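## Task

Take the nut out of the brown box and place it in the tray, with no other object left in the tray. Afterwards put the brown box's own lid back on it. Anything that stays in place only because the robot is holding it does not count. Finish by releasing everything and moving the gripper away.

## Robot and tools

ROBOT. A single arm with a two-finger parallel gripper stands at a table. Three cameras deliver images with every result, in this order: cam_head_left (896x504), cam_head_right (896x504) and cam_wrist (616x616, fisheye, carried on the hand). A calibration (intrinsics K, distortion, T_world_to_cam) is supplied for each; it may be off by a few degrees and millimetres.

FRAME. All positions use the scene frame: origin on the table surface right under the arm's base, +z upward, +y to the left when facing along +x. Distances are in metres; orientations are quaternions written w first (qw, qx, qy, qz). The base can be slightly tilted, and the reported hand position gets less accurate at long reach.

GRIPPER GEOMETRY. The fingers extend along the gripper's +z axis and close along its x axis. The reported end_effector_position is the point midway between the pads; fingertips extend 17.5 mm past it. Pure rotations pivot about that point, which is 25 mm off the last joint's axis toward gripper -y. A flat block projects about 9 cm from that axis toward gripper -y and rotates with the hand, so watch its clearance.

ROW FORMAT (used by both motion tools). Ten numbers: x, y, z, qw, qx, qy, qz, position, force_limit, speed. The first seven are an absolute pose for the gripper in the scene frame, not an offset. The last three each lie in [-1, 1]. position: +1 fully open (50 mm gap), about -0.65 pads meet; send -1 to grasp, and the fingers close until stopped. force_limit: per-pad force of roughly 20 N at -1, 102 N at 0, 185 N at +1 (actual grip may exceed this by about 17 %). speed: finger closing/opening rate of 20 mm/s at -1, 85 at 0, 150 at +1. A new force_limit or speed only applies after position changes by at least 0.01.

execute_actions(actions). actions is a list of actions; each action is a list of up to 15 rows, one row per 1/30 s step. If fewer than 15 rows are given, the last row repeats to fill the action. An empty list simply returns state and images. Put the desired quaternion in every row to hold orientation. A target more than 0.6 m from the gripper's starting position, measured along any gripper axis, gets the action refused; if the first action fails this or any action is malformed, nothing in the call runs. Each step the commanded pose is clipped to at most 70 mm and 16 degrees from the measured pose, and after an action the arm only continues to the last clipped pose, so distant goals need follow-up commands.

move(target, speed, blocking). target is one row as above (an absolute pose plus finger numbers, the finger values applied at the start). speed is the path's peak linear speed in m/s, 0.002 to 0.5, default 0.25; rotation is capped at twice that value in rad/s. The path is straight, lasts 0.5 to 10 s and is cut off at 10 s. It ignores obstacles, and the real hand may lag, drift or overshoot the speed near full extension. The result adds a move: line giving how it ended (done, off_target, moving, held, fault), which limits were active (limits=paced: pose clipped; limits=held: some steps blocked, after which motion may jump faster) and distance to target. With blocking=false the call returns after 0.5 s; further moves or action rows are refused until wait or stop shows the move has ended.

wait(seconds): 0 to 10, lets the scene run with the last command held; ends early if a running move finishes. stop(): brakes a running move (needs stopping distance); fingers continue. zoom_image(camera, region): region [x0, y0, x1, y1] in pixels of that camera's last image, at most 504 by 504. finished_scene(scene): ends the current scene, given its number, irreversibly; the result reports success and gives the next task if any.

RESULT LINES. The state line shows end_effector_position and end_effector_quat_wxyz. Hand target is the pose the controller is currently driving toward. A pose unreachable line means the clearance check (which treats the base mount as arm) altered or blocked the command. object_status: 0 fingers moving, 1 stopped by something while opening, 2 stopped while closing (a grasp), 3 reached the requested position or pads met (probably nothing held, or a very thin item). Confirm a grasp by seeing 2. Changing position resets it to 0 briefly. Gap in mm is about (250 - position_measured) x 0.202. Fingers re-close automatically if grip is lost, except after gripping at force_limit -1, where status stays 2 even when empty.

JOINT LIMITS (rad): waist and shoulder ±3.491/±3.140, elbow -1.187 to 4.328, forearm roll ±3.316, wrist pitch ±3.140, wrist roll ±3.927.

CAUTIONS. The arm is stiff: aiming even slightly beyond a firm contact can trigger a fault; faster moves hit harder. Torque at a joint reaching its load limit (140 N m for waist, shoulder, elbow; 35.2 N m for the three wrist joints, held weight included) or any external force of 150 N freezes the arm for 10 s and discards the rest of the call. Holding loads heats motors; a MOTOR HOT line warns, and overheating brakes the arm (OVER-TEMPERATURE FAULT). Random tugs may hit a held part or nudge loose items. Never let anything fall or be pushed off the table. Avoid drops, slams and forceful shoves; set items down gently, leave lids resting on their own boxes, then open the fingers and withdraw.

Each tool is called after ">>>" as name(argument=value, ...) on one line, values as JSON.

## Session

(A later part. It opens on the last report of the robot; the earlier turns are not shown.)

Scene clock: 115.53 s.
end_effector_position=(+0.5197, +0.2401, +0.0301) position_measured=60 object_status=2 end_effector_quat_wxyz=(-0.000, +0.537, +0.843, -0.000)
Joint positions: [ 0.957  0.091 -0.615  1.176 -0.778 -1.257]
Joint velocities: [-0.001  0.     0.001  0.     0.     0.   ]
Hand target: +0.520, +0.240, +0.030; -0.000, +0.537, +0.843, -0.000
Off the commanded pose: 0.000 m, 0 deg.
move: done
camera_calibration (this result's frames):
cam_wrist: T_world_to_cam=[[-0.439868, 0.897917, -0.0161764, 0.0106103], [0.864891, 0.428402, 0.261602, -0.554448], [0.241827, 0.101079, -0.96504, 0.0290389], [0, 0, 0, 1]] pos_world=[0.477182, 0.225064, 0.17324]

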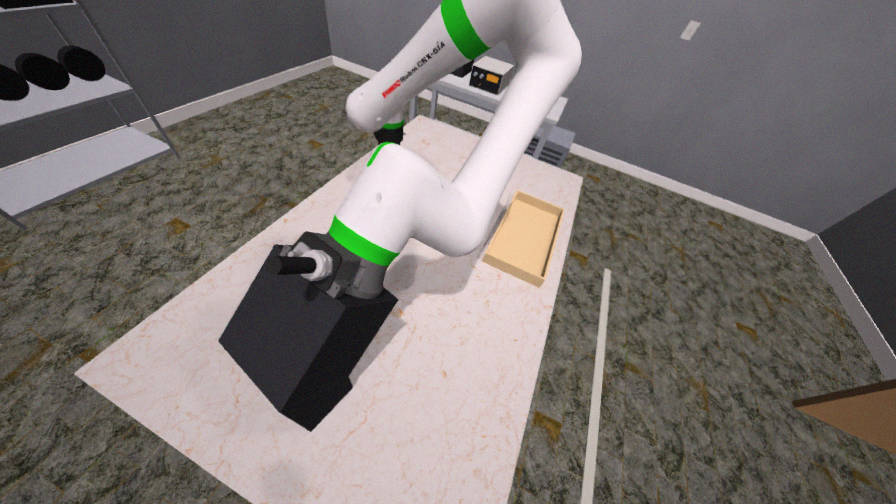

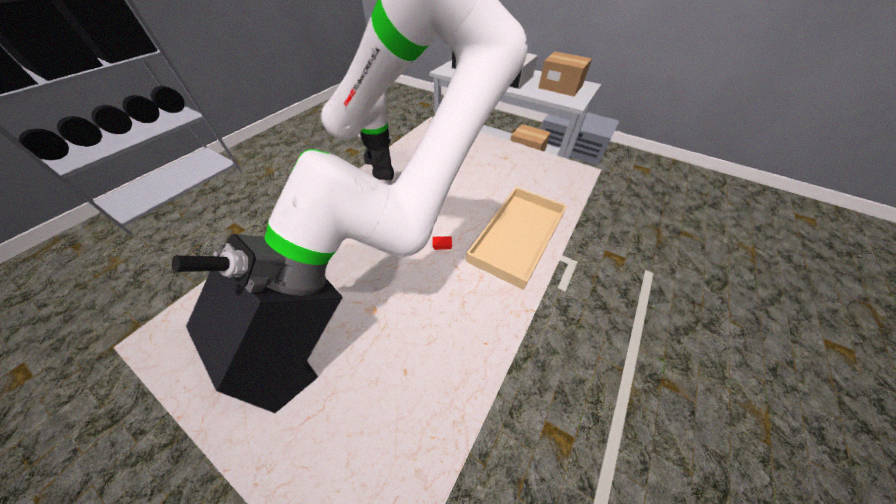

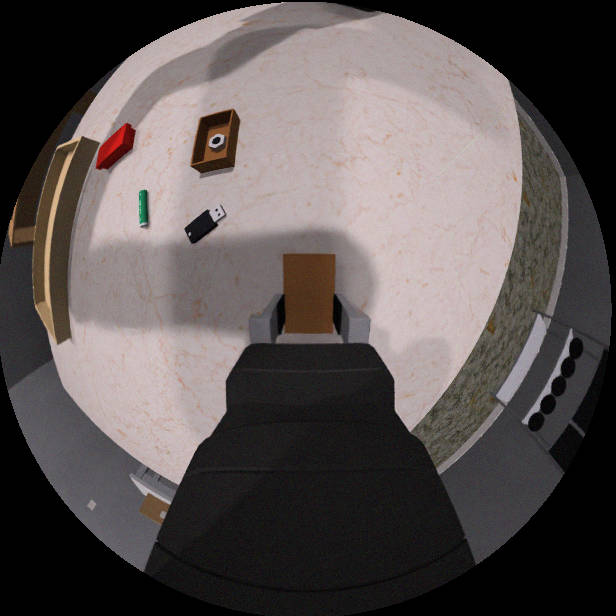

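Release the lid and lift up.

>>> execute_actions(actions=[[[0.52, 0.24, 0.03, 0, 0.5373, 0.8434, 0, 1, -0.5, 0.5]], [[0.52, 0.24, 0.07, 0, 0.5373, 0.8434, 0, 1, -0.5, 0.5]]])

>>> move(target=[0.418, 0.099, 0.10, 0, 0.5373, 0.8434, 0, 1, 0, 0], speed=0.3)

Scene clock: 119.83 s.
end_effector_position=(+0.5200, +0.2399, +0.0699) position_measured=3 object_status=3 end_effector_quat_wxyz=(+0.000, +0.537, +0.843, -0.000)
Joint positions: [ 1.04   0.024 -0.612  1.092 -0.867 -1.209]
Joint velocities: [ 0.001 -0.     0.001 -0.    -0.002  0.001]
Hand target: +0.520, +0.240, +0.070; +0.000, +0.537, +0.843, +0.000
Off the commanded pose: 0.000 m, 0 deg.
camera_calibration (this result's frames):
cam_wrist: T_world_to_cam=[[-0.440094, 0.897793, -0.0168638, 0.0117283], [0.864572, 0.428732, 0.262116, -0.565045], [0.242556, 0.100776, -0.964889, 0.0670488], [0, 0, 0, 1]] pos_world=[0.47742, 0.224967, 0.213]

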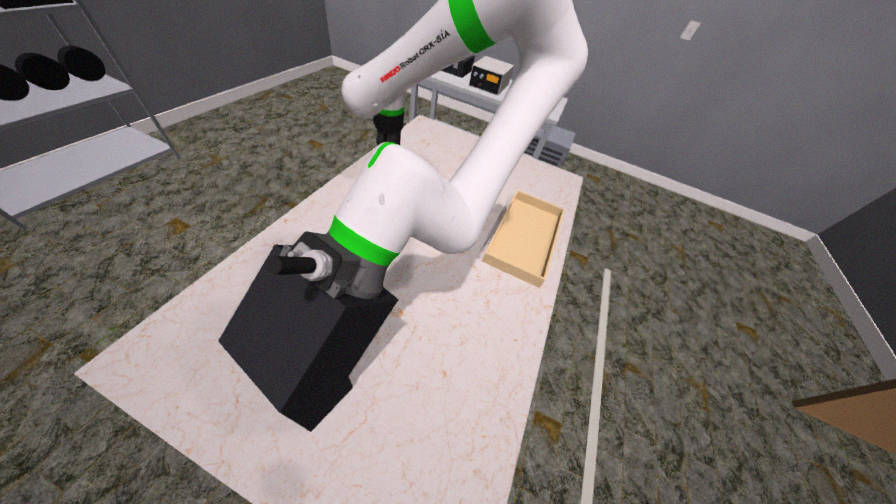

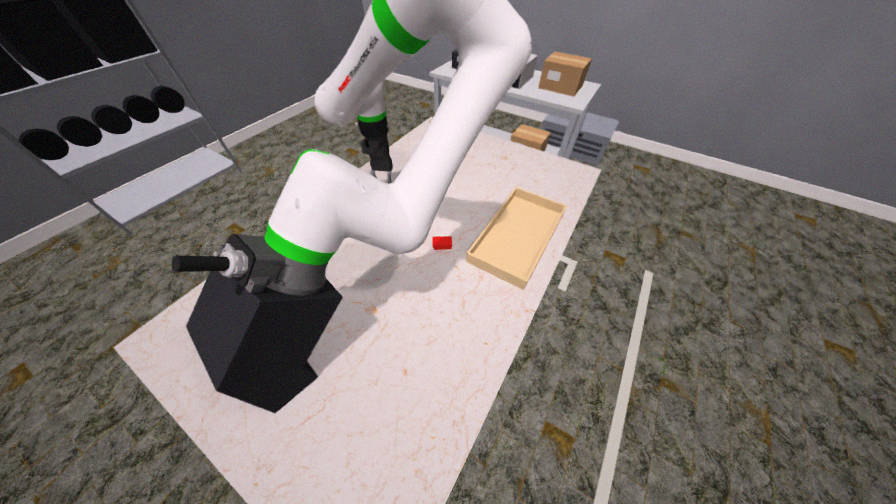

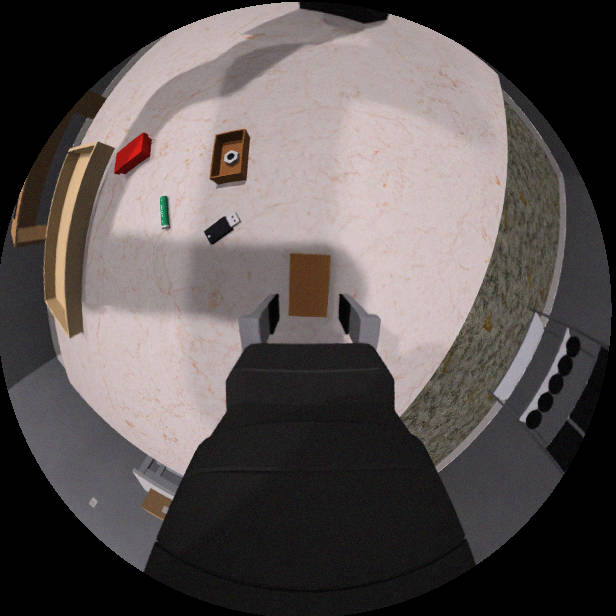

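Scene clock: 120.97 s.
end_effector_position=(+0.4183, +0.0988, +0.0998) position_measured=3 object_status=3 end_effector_quat_wxyz=(-0.000, +0.537, +0.843, -0.000)
Joint positions: [ 1.022 -0.41  -1.041  1.093 -0.856 -1.194]
Joint velocities: [ 0.    -0.001 -0.    -0.001 -0.001  0.   ]
Hand target: +0.418, +0.099, +0.100; -0.000, +0.537, +0.843, +0.000
Off the commanded pose: 0.000 m, 0 deg.
move: done
camera_calibration (this result's frames):
cam_wrist: T_world_to_cam=[[-0.439918, 0.897886, -0.0165329, 0.0940315], [0.864721, 0.428493, 0.262016, -0.424431], [0.242344, 0.100969, -0.964922, 0.134877], [0, 0, 0, 1]] pos_world=[0.375693, 0.0838176, 0.242908]

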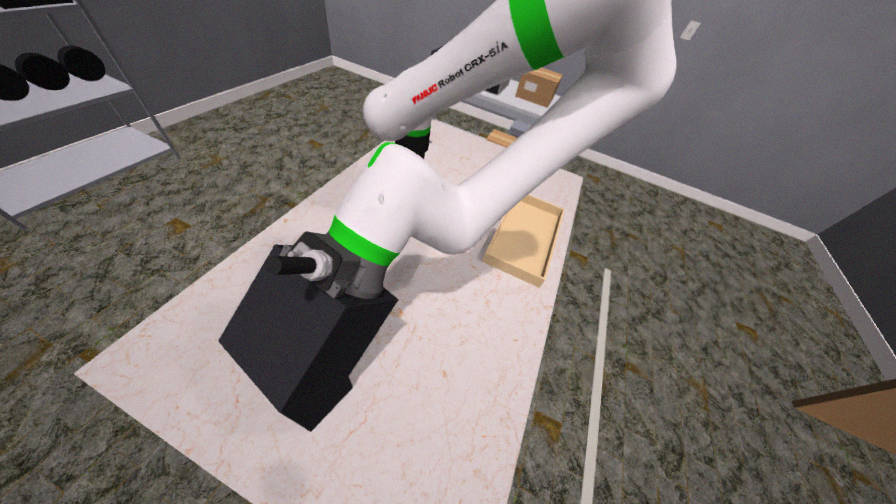

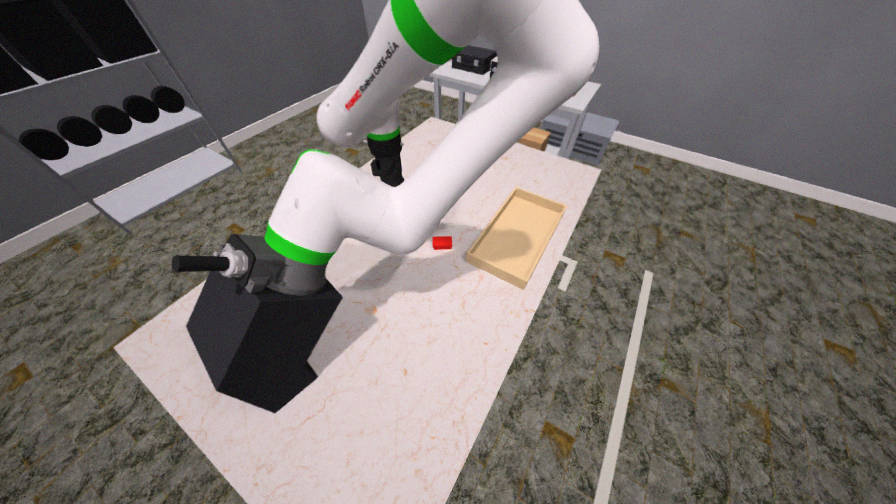

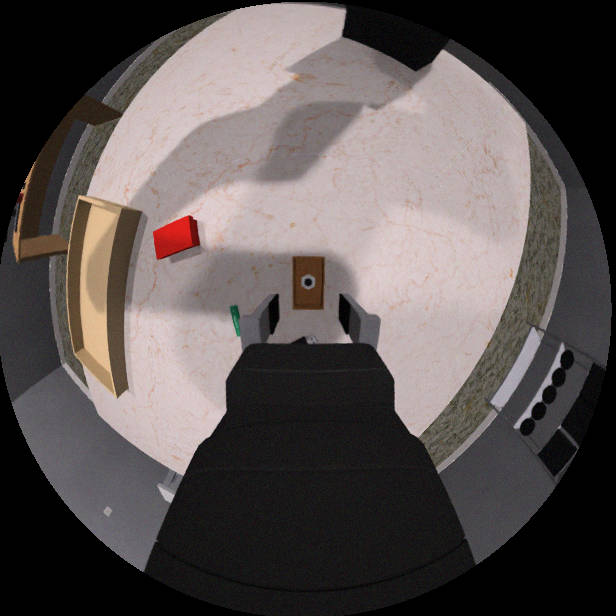

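>>> zoom_image(camera="cam_wrist", region=[260, 240, 360, 340])

Region (260, 240, 360, 340) of cam_wrist's 616x616 image, scaled by 5.040, with more detail than that image has.

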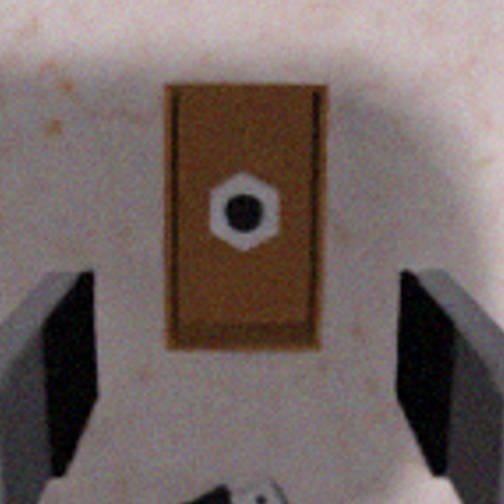

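>>> move(target=[0.406, 0.093, 0.08, 0, 0.9763, 0.2164, 0, 0.34, 0, 0], speed=0.4)

Scene clock: 165.07 s.
end_effector_position=(+0.4059, +0.0931, +0.0801) position_measured=101 object_status=3 end_effector_quat_wxyz=(-0.000, +0.976, +0.216, -0.000)
Joint positions: [ 0.878 -0.472 -1.145  1.169 -0.734 -2.749]
Joint velocities: [ 0.     0.001 -0.001  0.002 -0.    -0.001]
Hand target: +0.406, +0.093, +0.080; -0.000, +0.976, +0.216, -0.000
Off the commanded pose: 0.000 m, 0 deg.
move: done
camera_calibration (this result's frames):
cam_wrist: T_world_to_cam=[[0.898021, 0.439634, -0.0167111, -0.406985], [0.4283, -0.864923, 0.261664, -0.108513], [0.100583, -0.242137, -0.965014, 0.208925], [0, 0, 0, 1]] pos_world=[0.390943, 0.135658, 0.223208]

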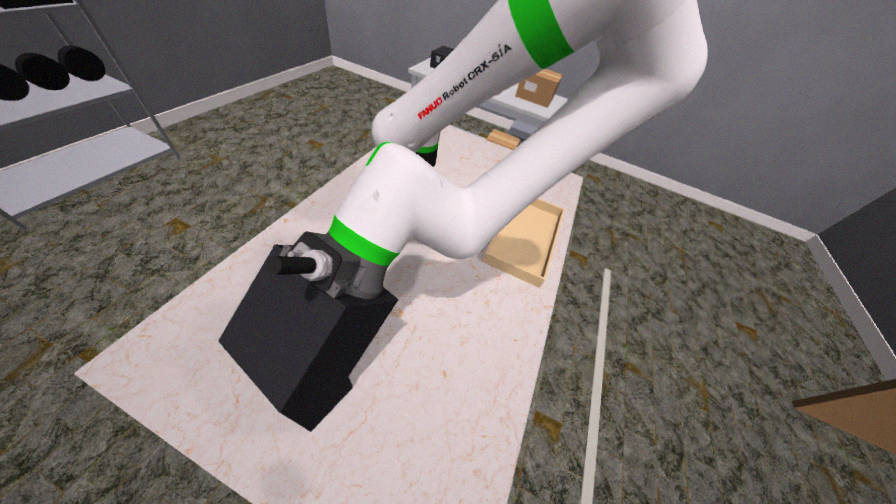

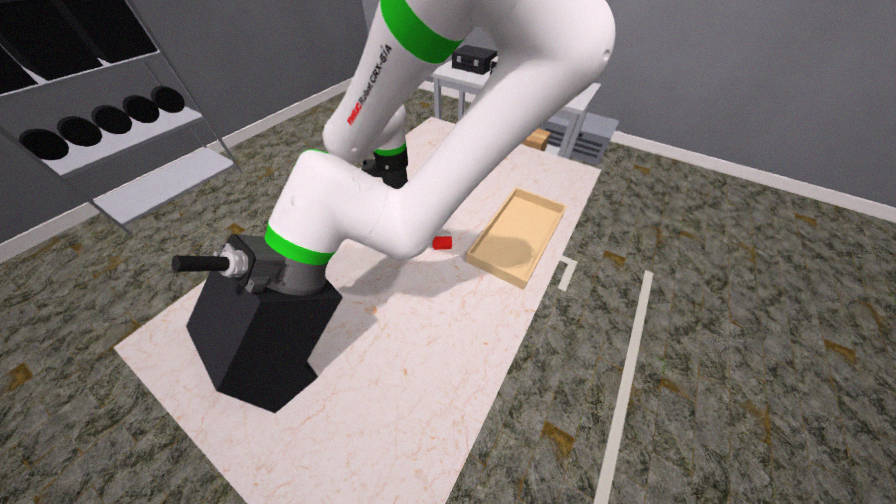

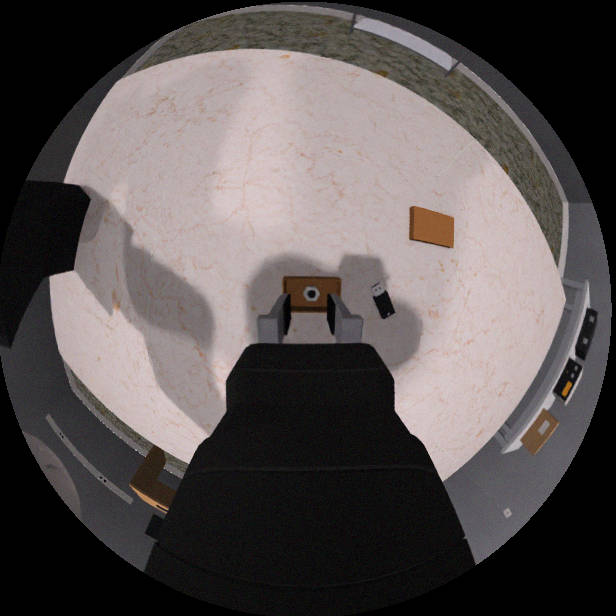

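>>> move(target=[0.406, 0.093, 0.045, 0, 0.9763, 0.2164, 0, 0.34, 0, 0], speed=0.1)

Scene clock: 170.73 s.
end_effector_position=(+0.4058, +0.0932, +0.0452) position_measured=101 object_status=3 end_effector_quat_wxyz=(-0.000, +0.976, +0.216, -0.000)
Joint positions: [ 0.671 -0.36  -1.152  1.402 -0.553 -2.868]
Joint velocities: [-0.004 -0.    -0.001  0.01   0.002 -0.007]
Hand target: +0.406, +0.093, +0.045; -0.000, +0.976, +0.216, -0.000
Off the commanded pose: 0.000 m, 0 deg.
move: done
camera_calibration (this result's frames):
cam_wrist: T_world_to_cam=[[0.898063, 0.439538, -0.0170188, -0.407504], [0.428305, -0.864987, 0.261442, -0.0992713], [0.100193, -0.24208, -0.965069, 0.17543], [0, 0, 0, 1]] pos_world=[0.390906, 0.135713, 0.18832]

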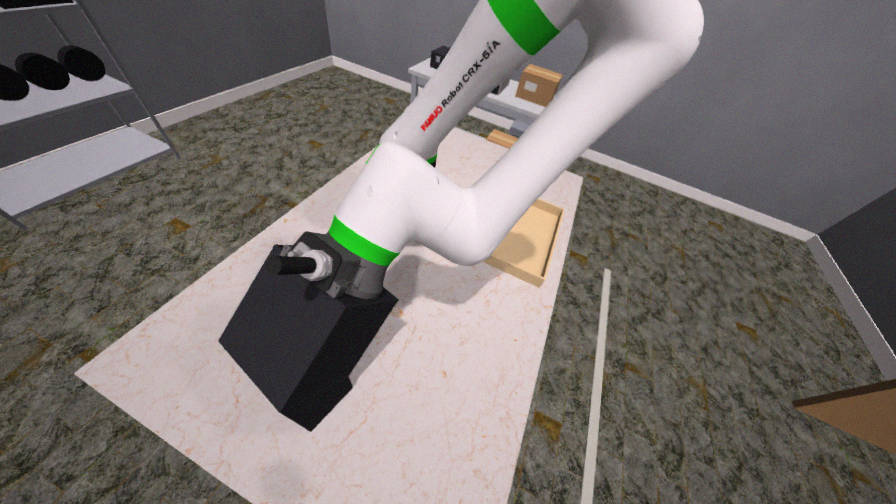

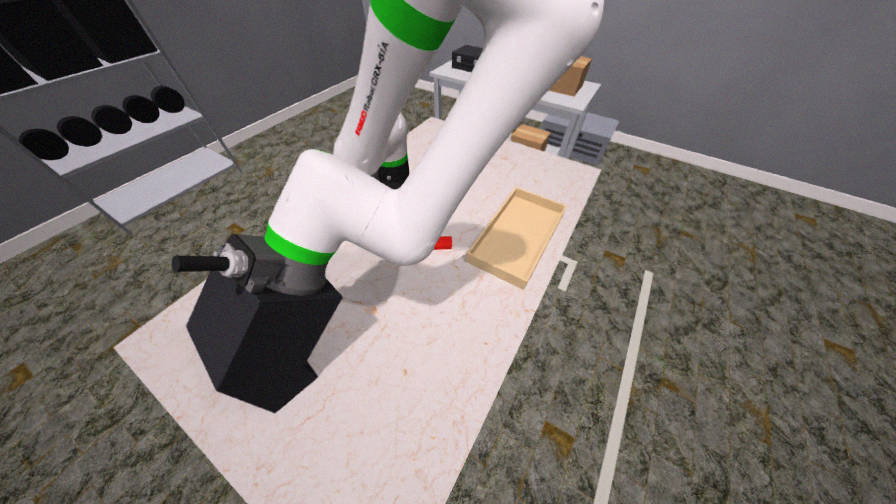

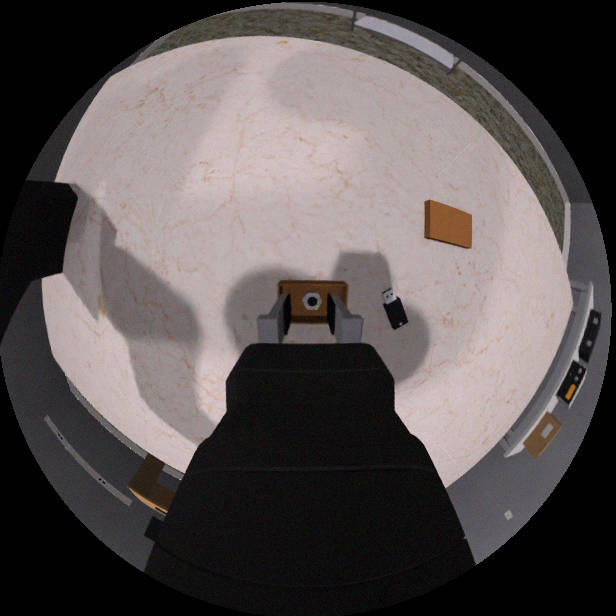

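>>> zoom_image(camera="cam_wrist", region=[250, 260, 370, 350])

Region (250, 260, 370, 350) of cam_wrist's 616x616 image, scaled by 4.200, with more detail than that image has; it fills the top 378 rows of this view, and the rest is white.

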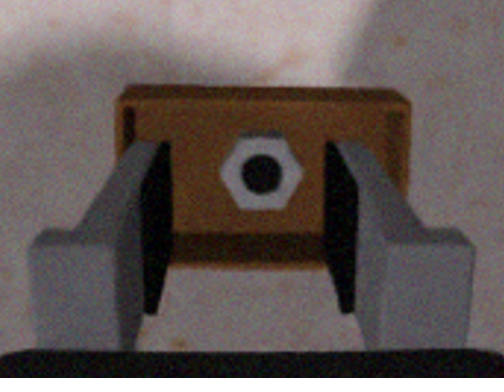

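>>> execute_actions(actions=[[[0.408, 0.094, 0.03, 0, 0.9763, 0.2164, 0, 0.34, 0, 0]], [[0.408, 0.094, 0.022, 0, 0.9763, 0.2164, 0, 0.34, 0, 0]], [[0.408, 0.094, 0.022, 0, 0.9763, 0.2164, 0, -1, 0, 0]]])

Scene clock: 177.40 s.
end_effector_position=(+0.4080, +0.0940, +0.0220) position_measured=200 object_status=2 end_effector_quat_wxyz=(-0.000, +0.976, +0.216, +0.000)
Joint positions: [ 0.517 -0.283 -1.14   1.625 -0.445 -2.992]
Joint velocities: [-0.    -0.001  0.     0.001 -0.    -0.   ]
Hand target: +0.408, +0.094, +0.022; -0.000, +0.976, +0.216, -0.000
Off the commanded pose: 0.000 m, 0 deg.
camera_calibration (this result's frames):
cam_wrist: T_world_to_cam=[[0.897908, 0.439874, -0.0164957, -0.410291], [0.428438, -0.864736, 0.262055, -0.0935491], [0.101007, -0.242369, -0.964912, 0.152761], [0, 0, 0, 1]] pos_world=[0.393054, 0.136605, 0.165147]

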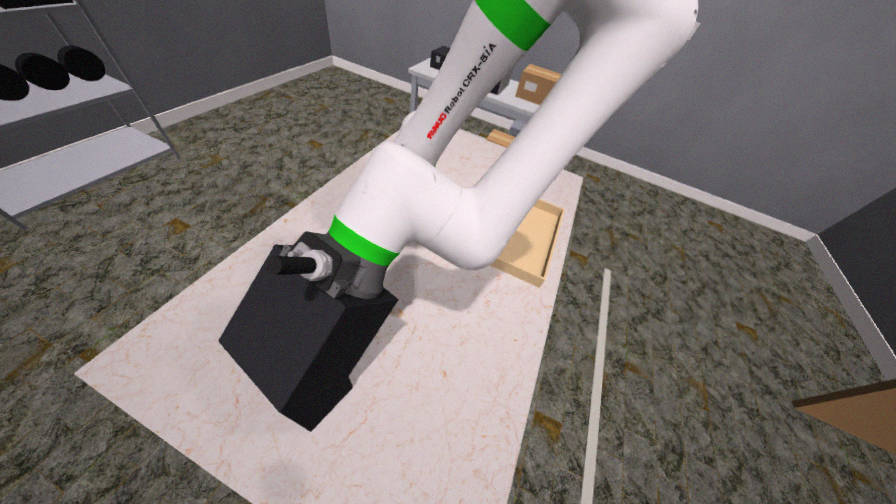

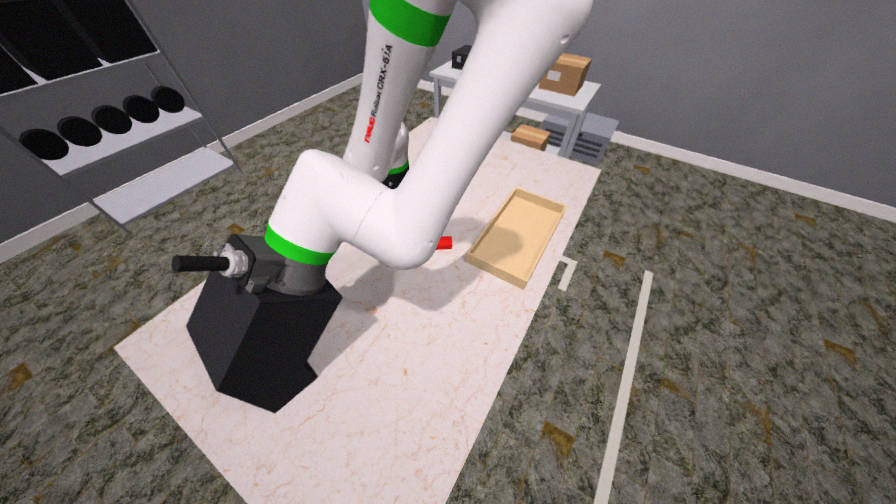

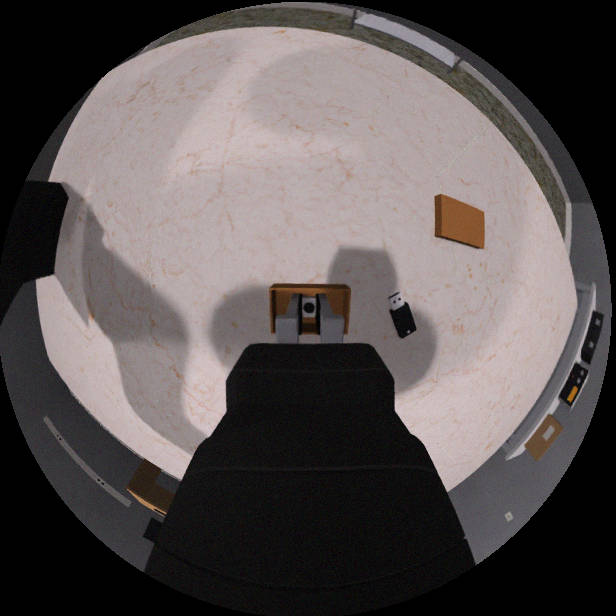

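>>> move(target=[0.408, 0.094, 0.10, 0, 0.9763, 0.2164, 0, -1, 0, 0], speed=0.15)

Scene clock: 180.53 s.
end_effector_position=(+0.4086, +0.0936, +0.0997) position_measured=200 object_status=2 end_effector_quat_wxyz=(+0.001, +0.976, +0.217, +0.001)
Joint positions: [ 0.979 -0.528 -1.13   1.082 -0.84  -2.71 ]
Joint velocities: [ 0.001  0.003  0.001 -0.001 -0.001  0.001]
Hand target: +0.409, +0.094, +0.100; +0.001, +0.976, +0.217, +0.001
Off the commanded pose: 0.001 m, 0 deg.
move: done
camera_calibration (this result's frames):
cam_wrist: T_world_to_cam=[[0.897643, 0.440446, -0.0156297, -0.40937], [0.428644, -0.864246, 0.263332, -0.114741], [0.102476, -0.243077, -0.964579, 0.226988], [0, 0, 0, 1]] pos_world=[0.393391, 0.136317, 0.242764]

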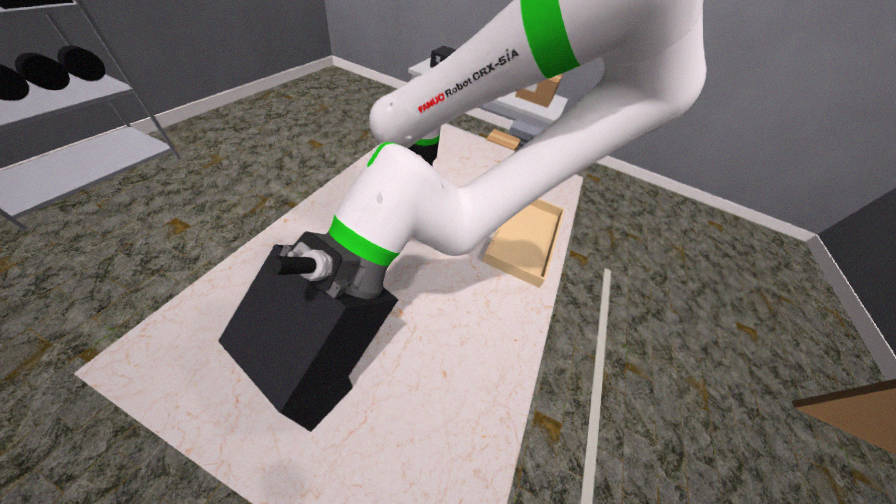

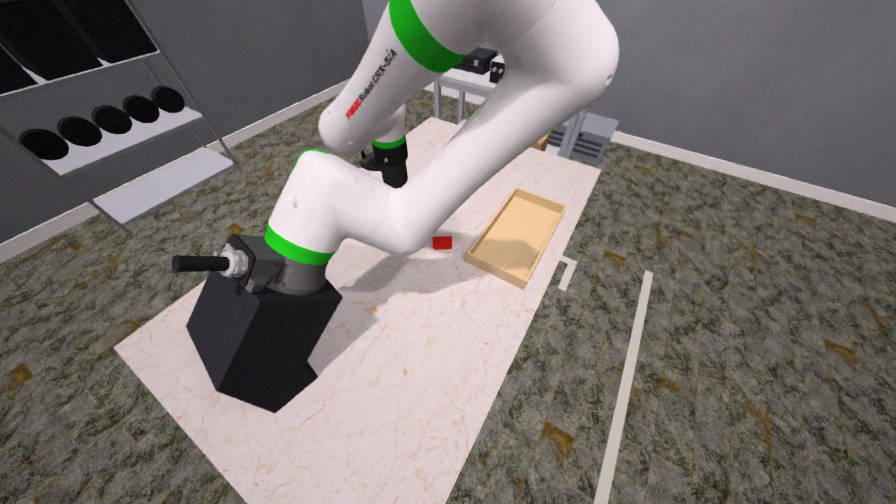

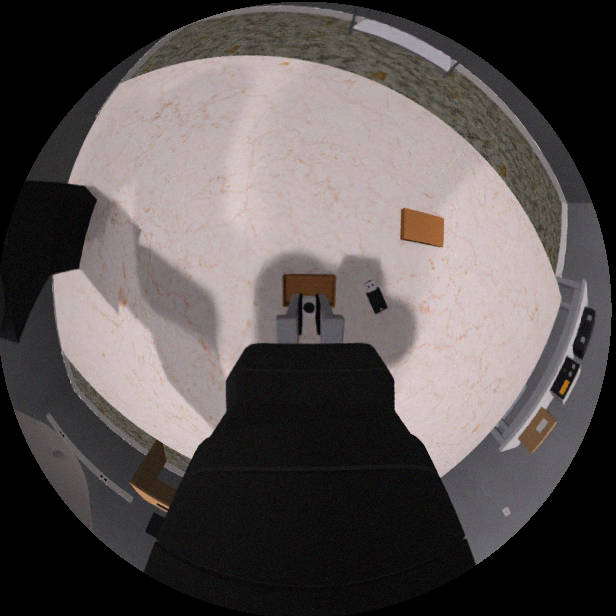

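>>> move(target=[0.59, -0.28, 0.10, 0, 0.9763, 0.2164, 0, -1, 0, 0], speed=0.3)

Scene clock: 192.30 s.
end_effector_position=(+0.5910, -0.2794, +0.0991) position_measured=200 object_status=2 end_effector_quat_wxyz=(-0.000, +0.977, +0.215, +0.000)
Joint positions: [-0.212 -0.212 -0.183 -0.123 -0.766 -0.757]
Joint velocities: [-0.002  0.001  0.003 -0.005 -0.003  0.005]
Hand target: +0.591, -0.279, +0.099; -0.000, +0.977, +0.215, +0.000
Off the commanded pose: 0.001 m, 0 deg.
move: done
camera_calibration (this result's frames):
cam_wrist: T_world_to_cam=[[0.899008, 0.437635, -0.0161119, -0.41035], [0.426202, -0.865878, 0.261929, -0.513978], [0.100678, -0.242343, -0.964953, 0.11834], [0, 0, 0, 1]] pos_world=[0.576052, -0.23678, 0.242207]

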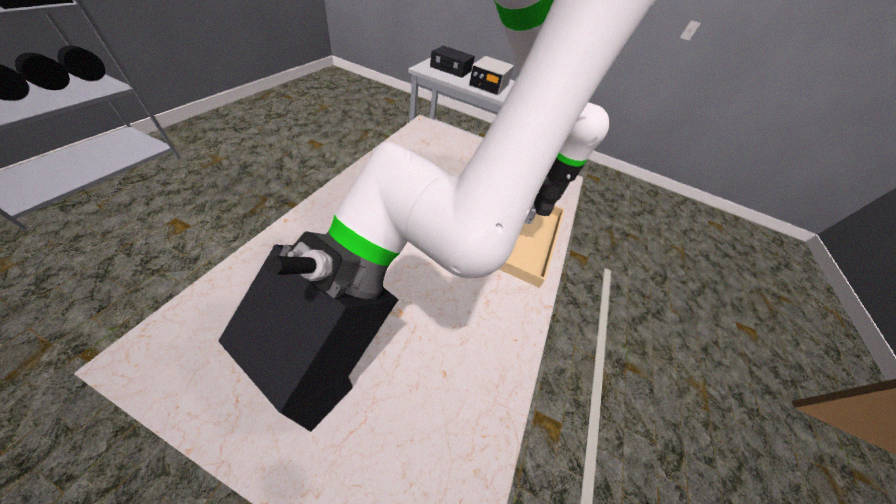

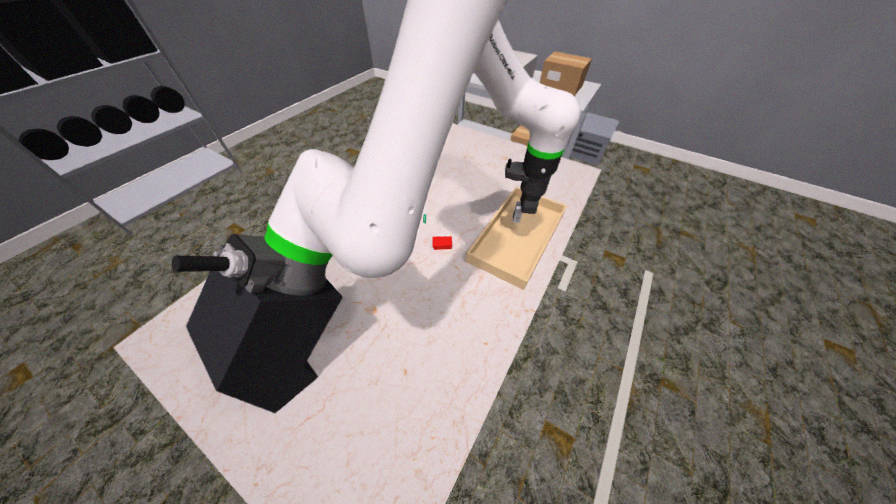

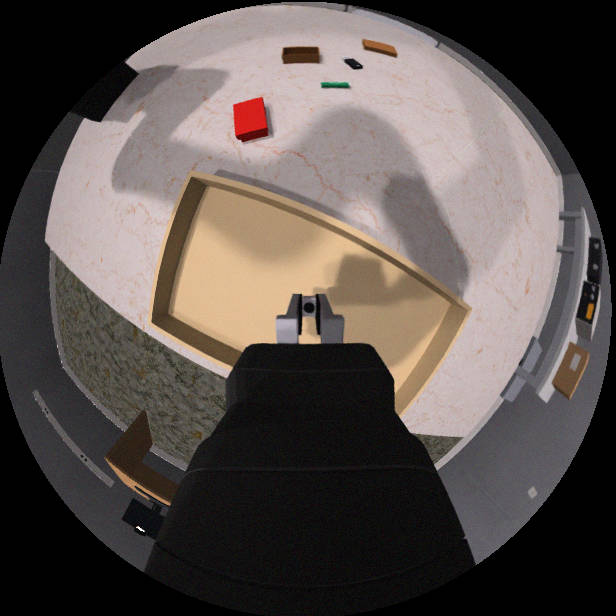

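Above the tray. Lower gently and release.

>>> move(target=[0.59, -0.28, 0.03, 0, 0.9763, 0.2164, 0, -1, 0, 0], speed=0.15)

>>> execute_actions(actions=[[[0.59, -0.28, 0.03, 0, 0.9763, 0.2164, 0, 1, 0, 0.5]], [[0.59, -0.28, 0.09, 0, 0.9763, 0.2164, 0, 1, 0, 0.5]]])

Scene clock: 196.77 s.
end_effector_position=(+0.5899, -0.2798, +0.0301) position_measured=200 object_status=2 end_effector_quat_wxyz=(+0.000, +0.976, +0.216, +0.000)
Joint positions: [-0.199 -0.082 -0.179 -0.126 -0.639 -0.752]
Joint velocities: [-0.001  0.001  0.    -0.001  0.001  0.001]
Hand target: +0.590, -0.280, +0.030; +0.000, +0.976, +0.216, -0.000
Off the commanded pose: 0.000 m, 0 deg.
move: done
camera_calibration (this result's frames):
cam_wrist: T_world_to_cam=[[0.897894, 0.439901, -0.0165544, -0.409024], [0.428476, -0.864711, 0.262075, -0.496886], [0.100972, -0.242409, -0.964905, 0.0516304], [0, 0, 0, 1]] pos_world=[0.57495, -0.237217, 0.173269]

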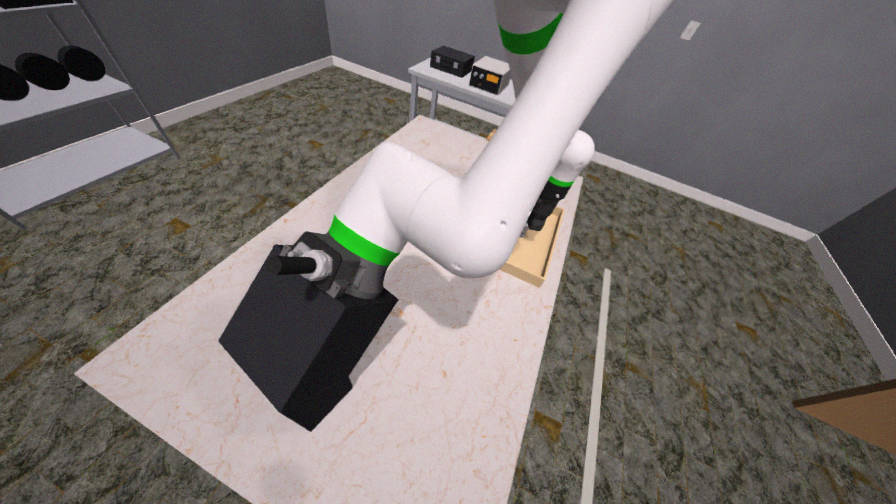

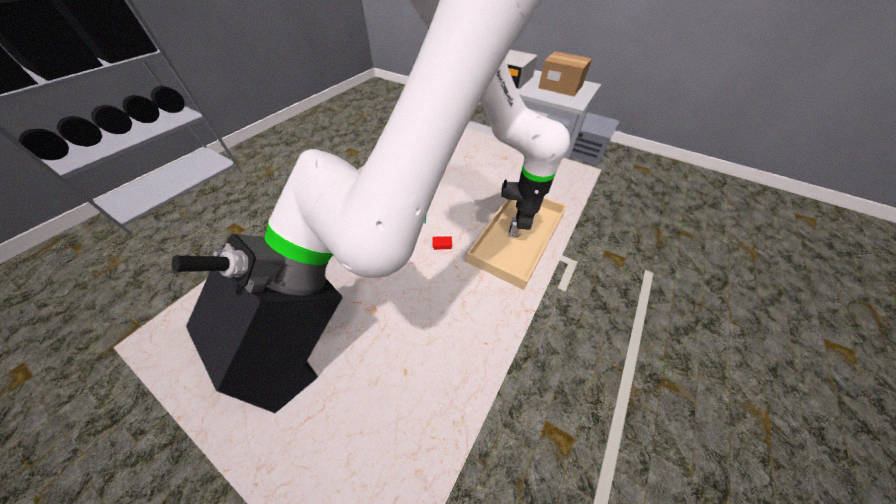

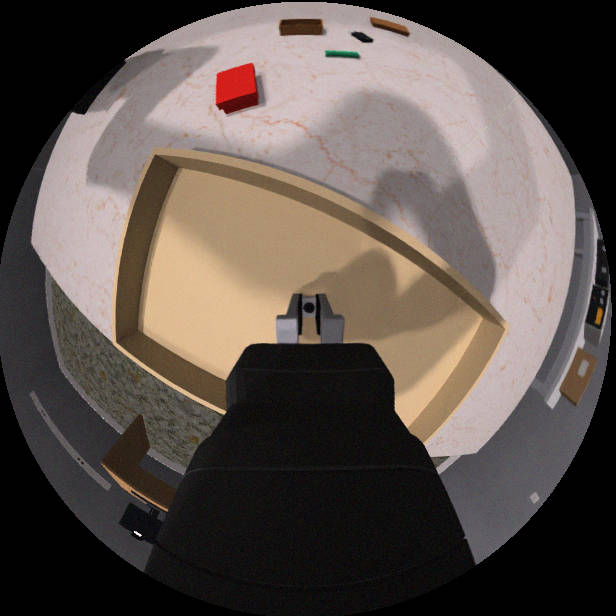

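Scene clock: 197.77 s.
end_effector_position=(+0.5900, -0.2801, +0.0898) position_measured=3 object_status=3 end_effector_quat_wxyz=(-0.000, +0.976, +0.216, -0.000)
Joint positions: [-0.212 -0.195 -0.185 -0.125 -0.748 -0.752]
Joint velocities: [-0.001 -0.002  0.     0.001  0.     0.001]
Hand target: +0.590, -0.280, +0.090; -0.000, +0.976, +0.216, +0.000
Off the commanded pose: 0.000 m, 0 deg.
camera_calibration (this result's frames):
cam_wrist: T_world_to_cam=[[0.897932, 0.439818, -0.0166677, -0.408044], [0.428441, -0.864779, 0.261909, -0.512816], [0.100779, -0.242318, -0.964949, 0.109248], [0, 0, 0, 1]] pos_world=[0.575098, -0.237535, 0.232929]

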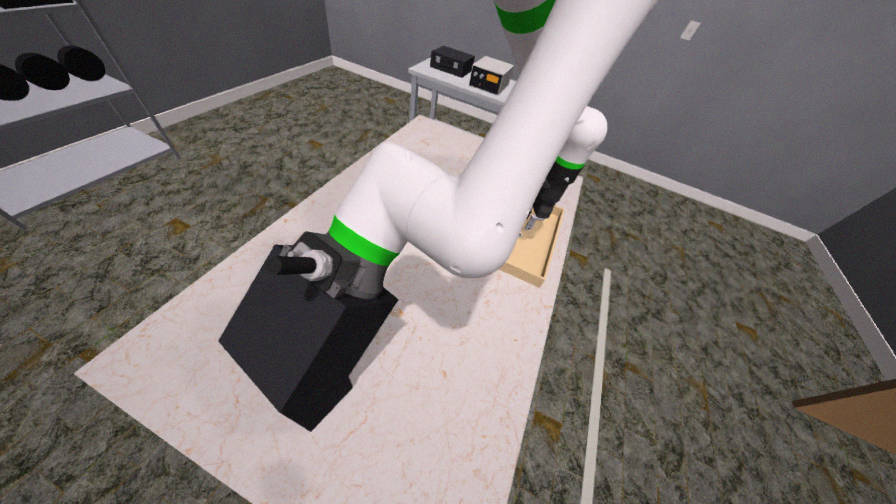

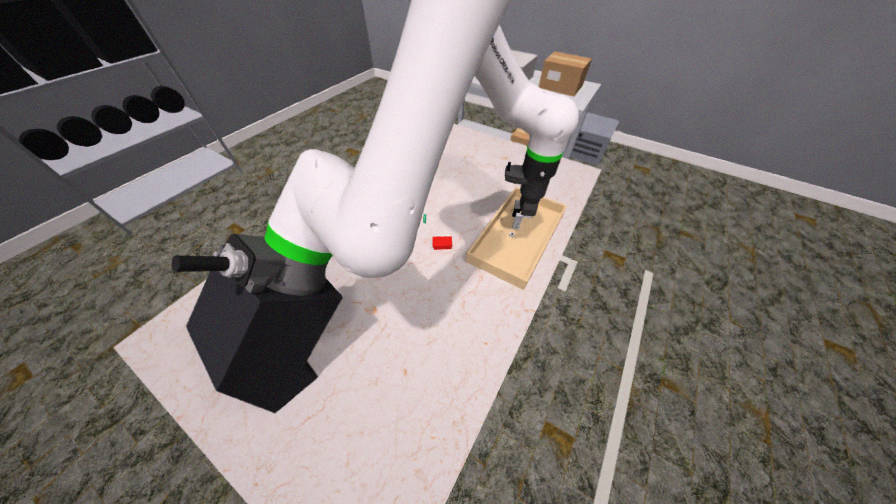

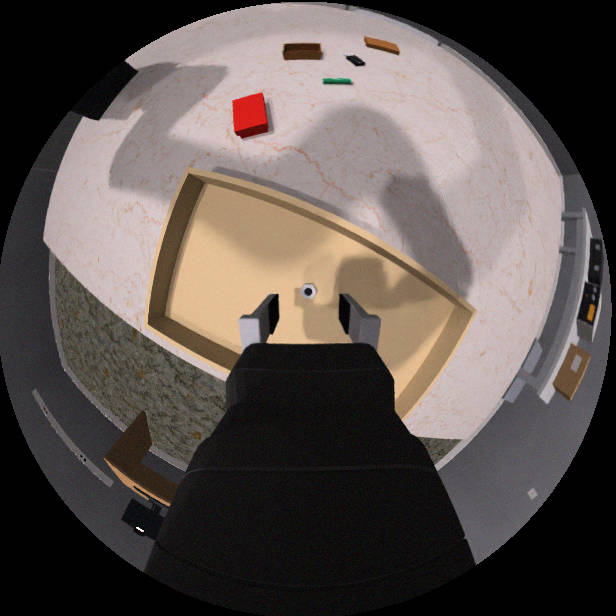

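Nut is in the tray. Now go back for the lid.

>>> move(target=[0.52, 0.24, 0.09, 0, 0.5373, 0.8434, 0, 1, -0.5, 0], speed=0.35)

Scene clock: 202.03 s.
end_effector_position=(+0.5189, +0.2395, +0.0911) position_measured=3 object_status=3 end_effector_quat_wxyz=(+0.000, +0.536, +0.844, -0.000)
Joint positions: [ 1.087 -0.011 -0.61   1.053 -0.918 -1.188]
Joint velocities: [ 0.     0.     0.    -0.     0.     0.001]
Hand target: +0.519, +0.240, +0.091; +0.000, +0.536, +0.844, -0.000
Off the commanded pose: 0.002 m, 0 deg.
move: done
camera_calibration (this result's frames):
cam_wrist: T_world_to_cam=[[-0.442169, 0.89677, -0.0170243, 0.0133114], [0.863657, 0.430811, 0.26172, -0.569445], [0.242037, 0.101022, -0.964994, 0.088097], [0, 0, 0, 1]] pos_world=[0.476369, 0.224486, 0.234275]

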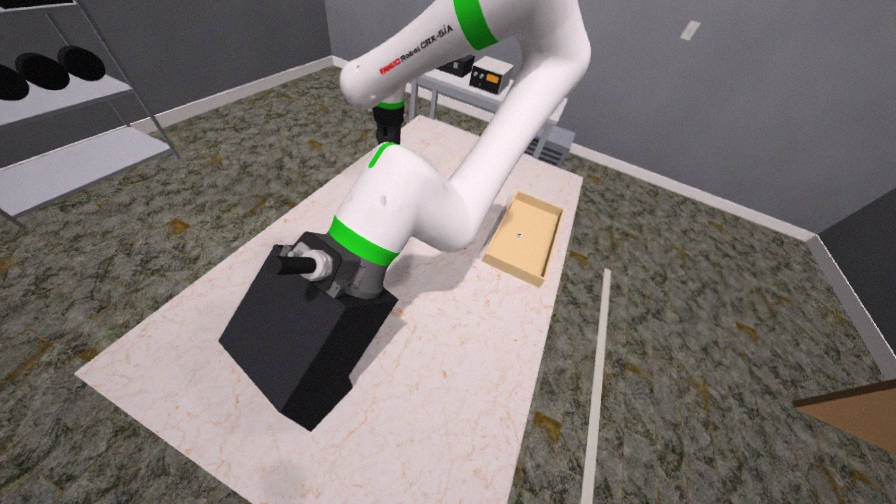

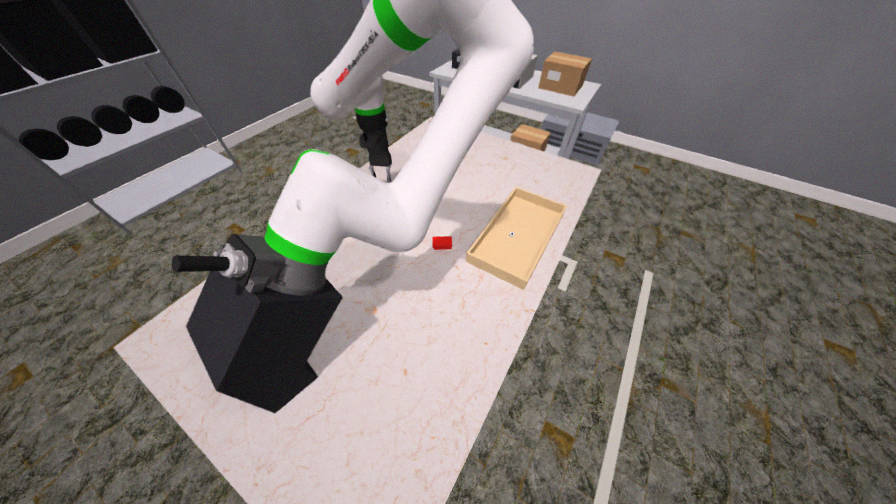

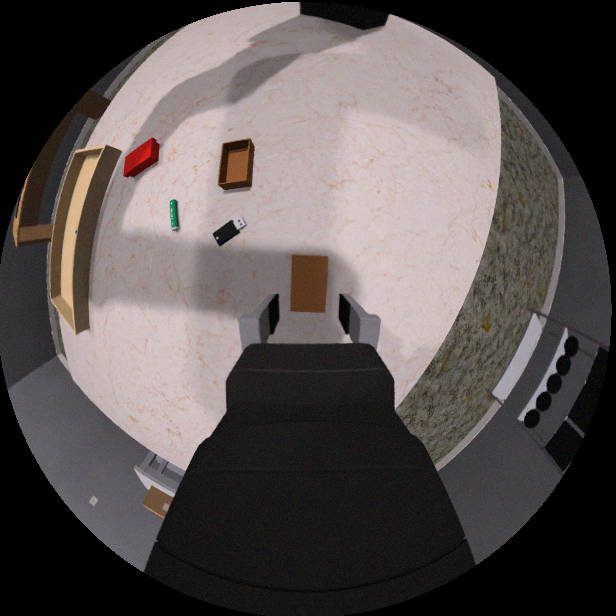

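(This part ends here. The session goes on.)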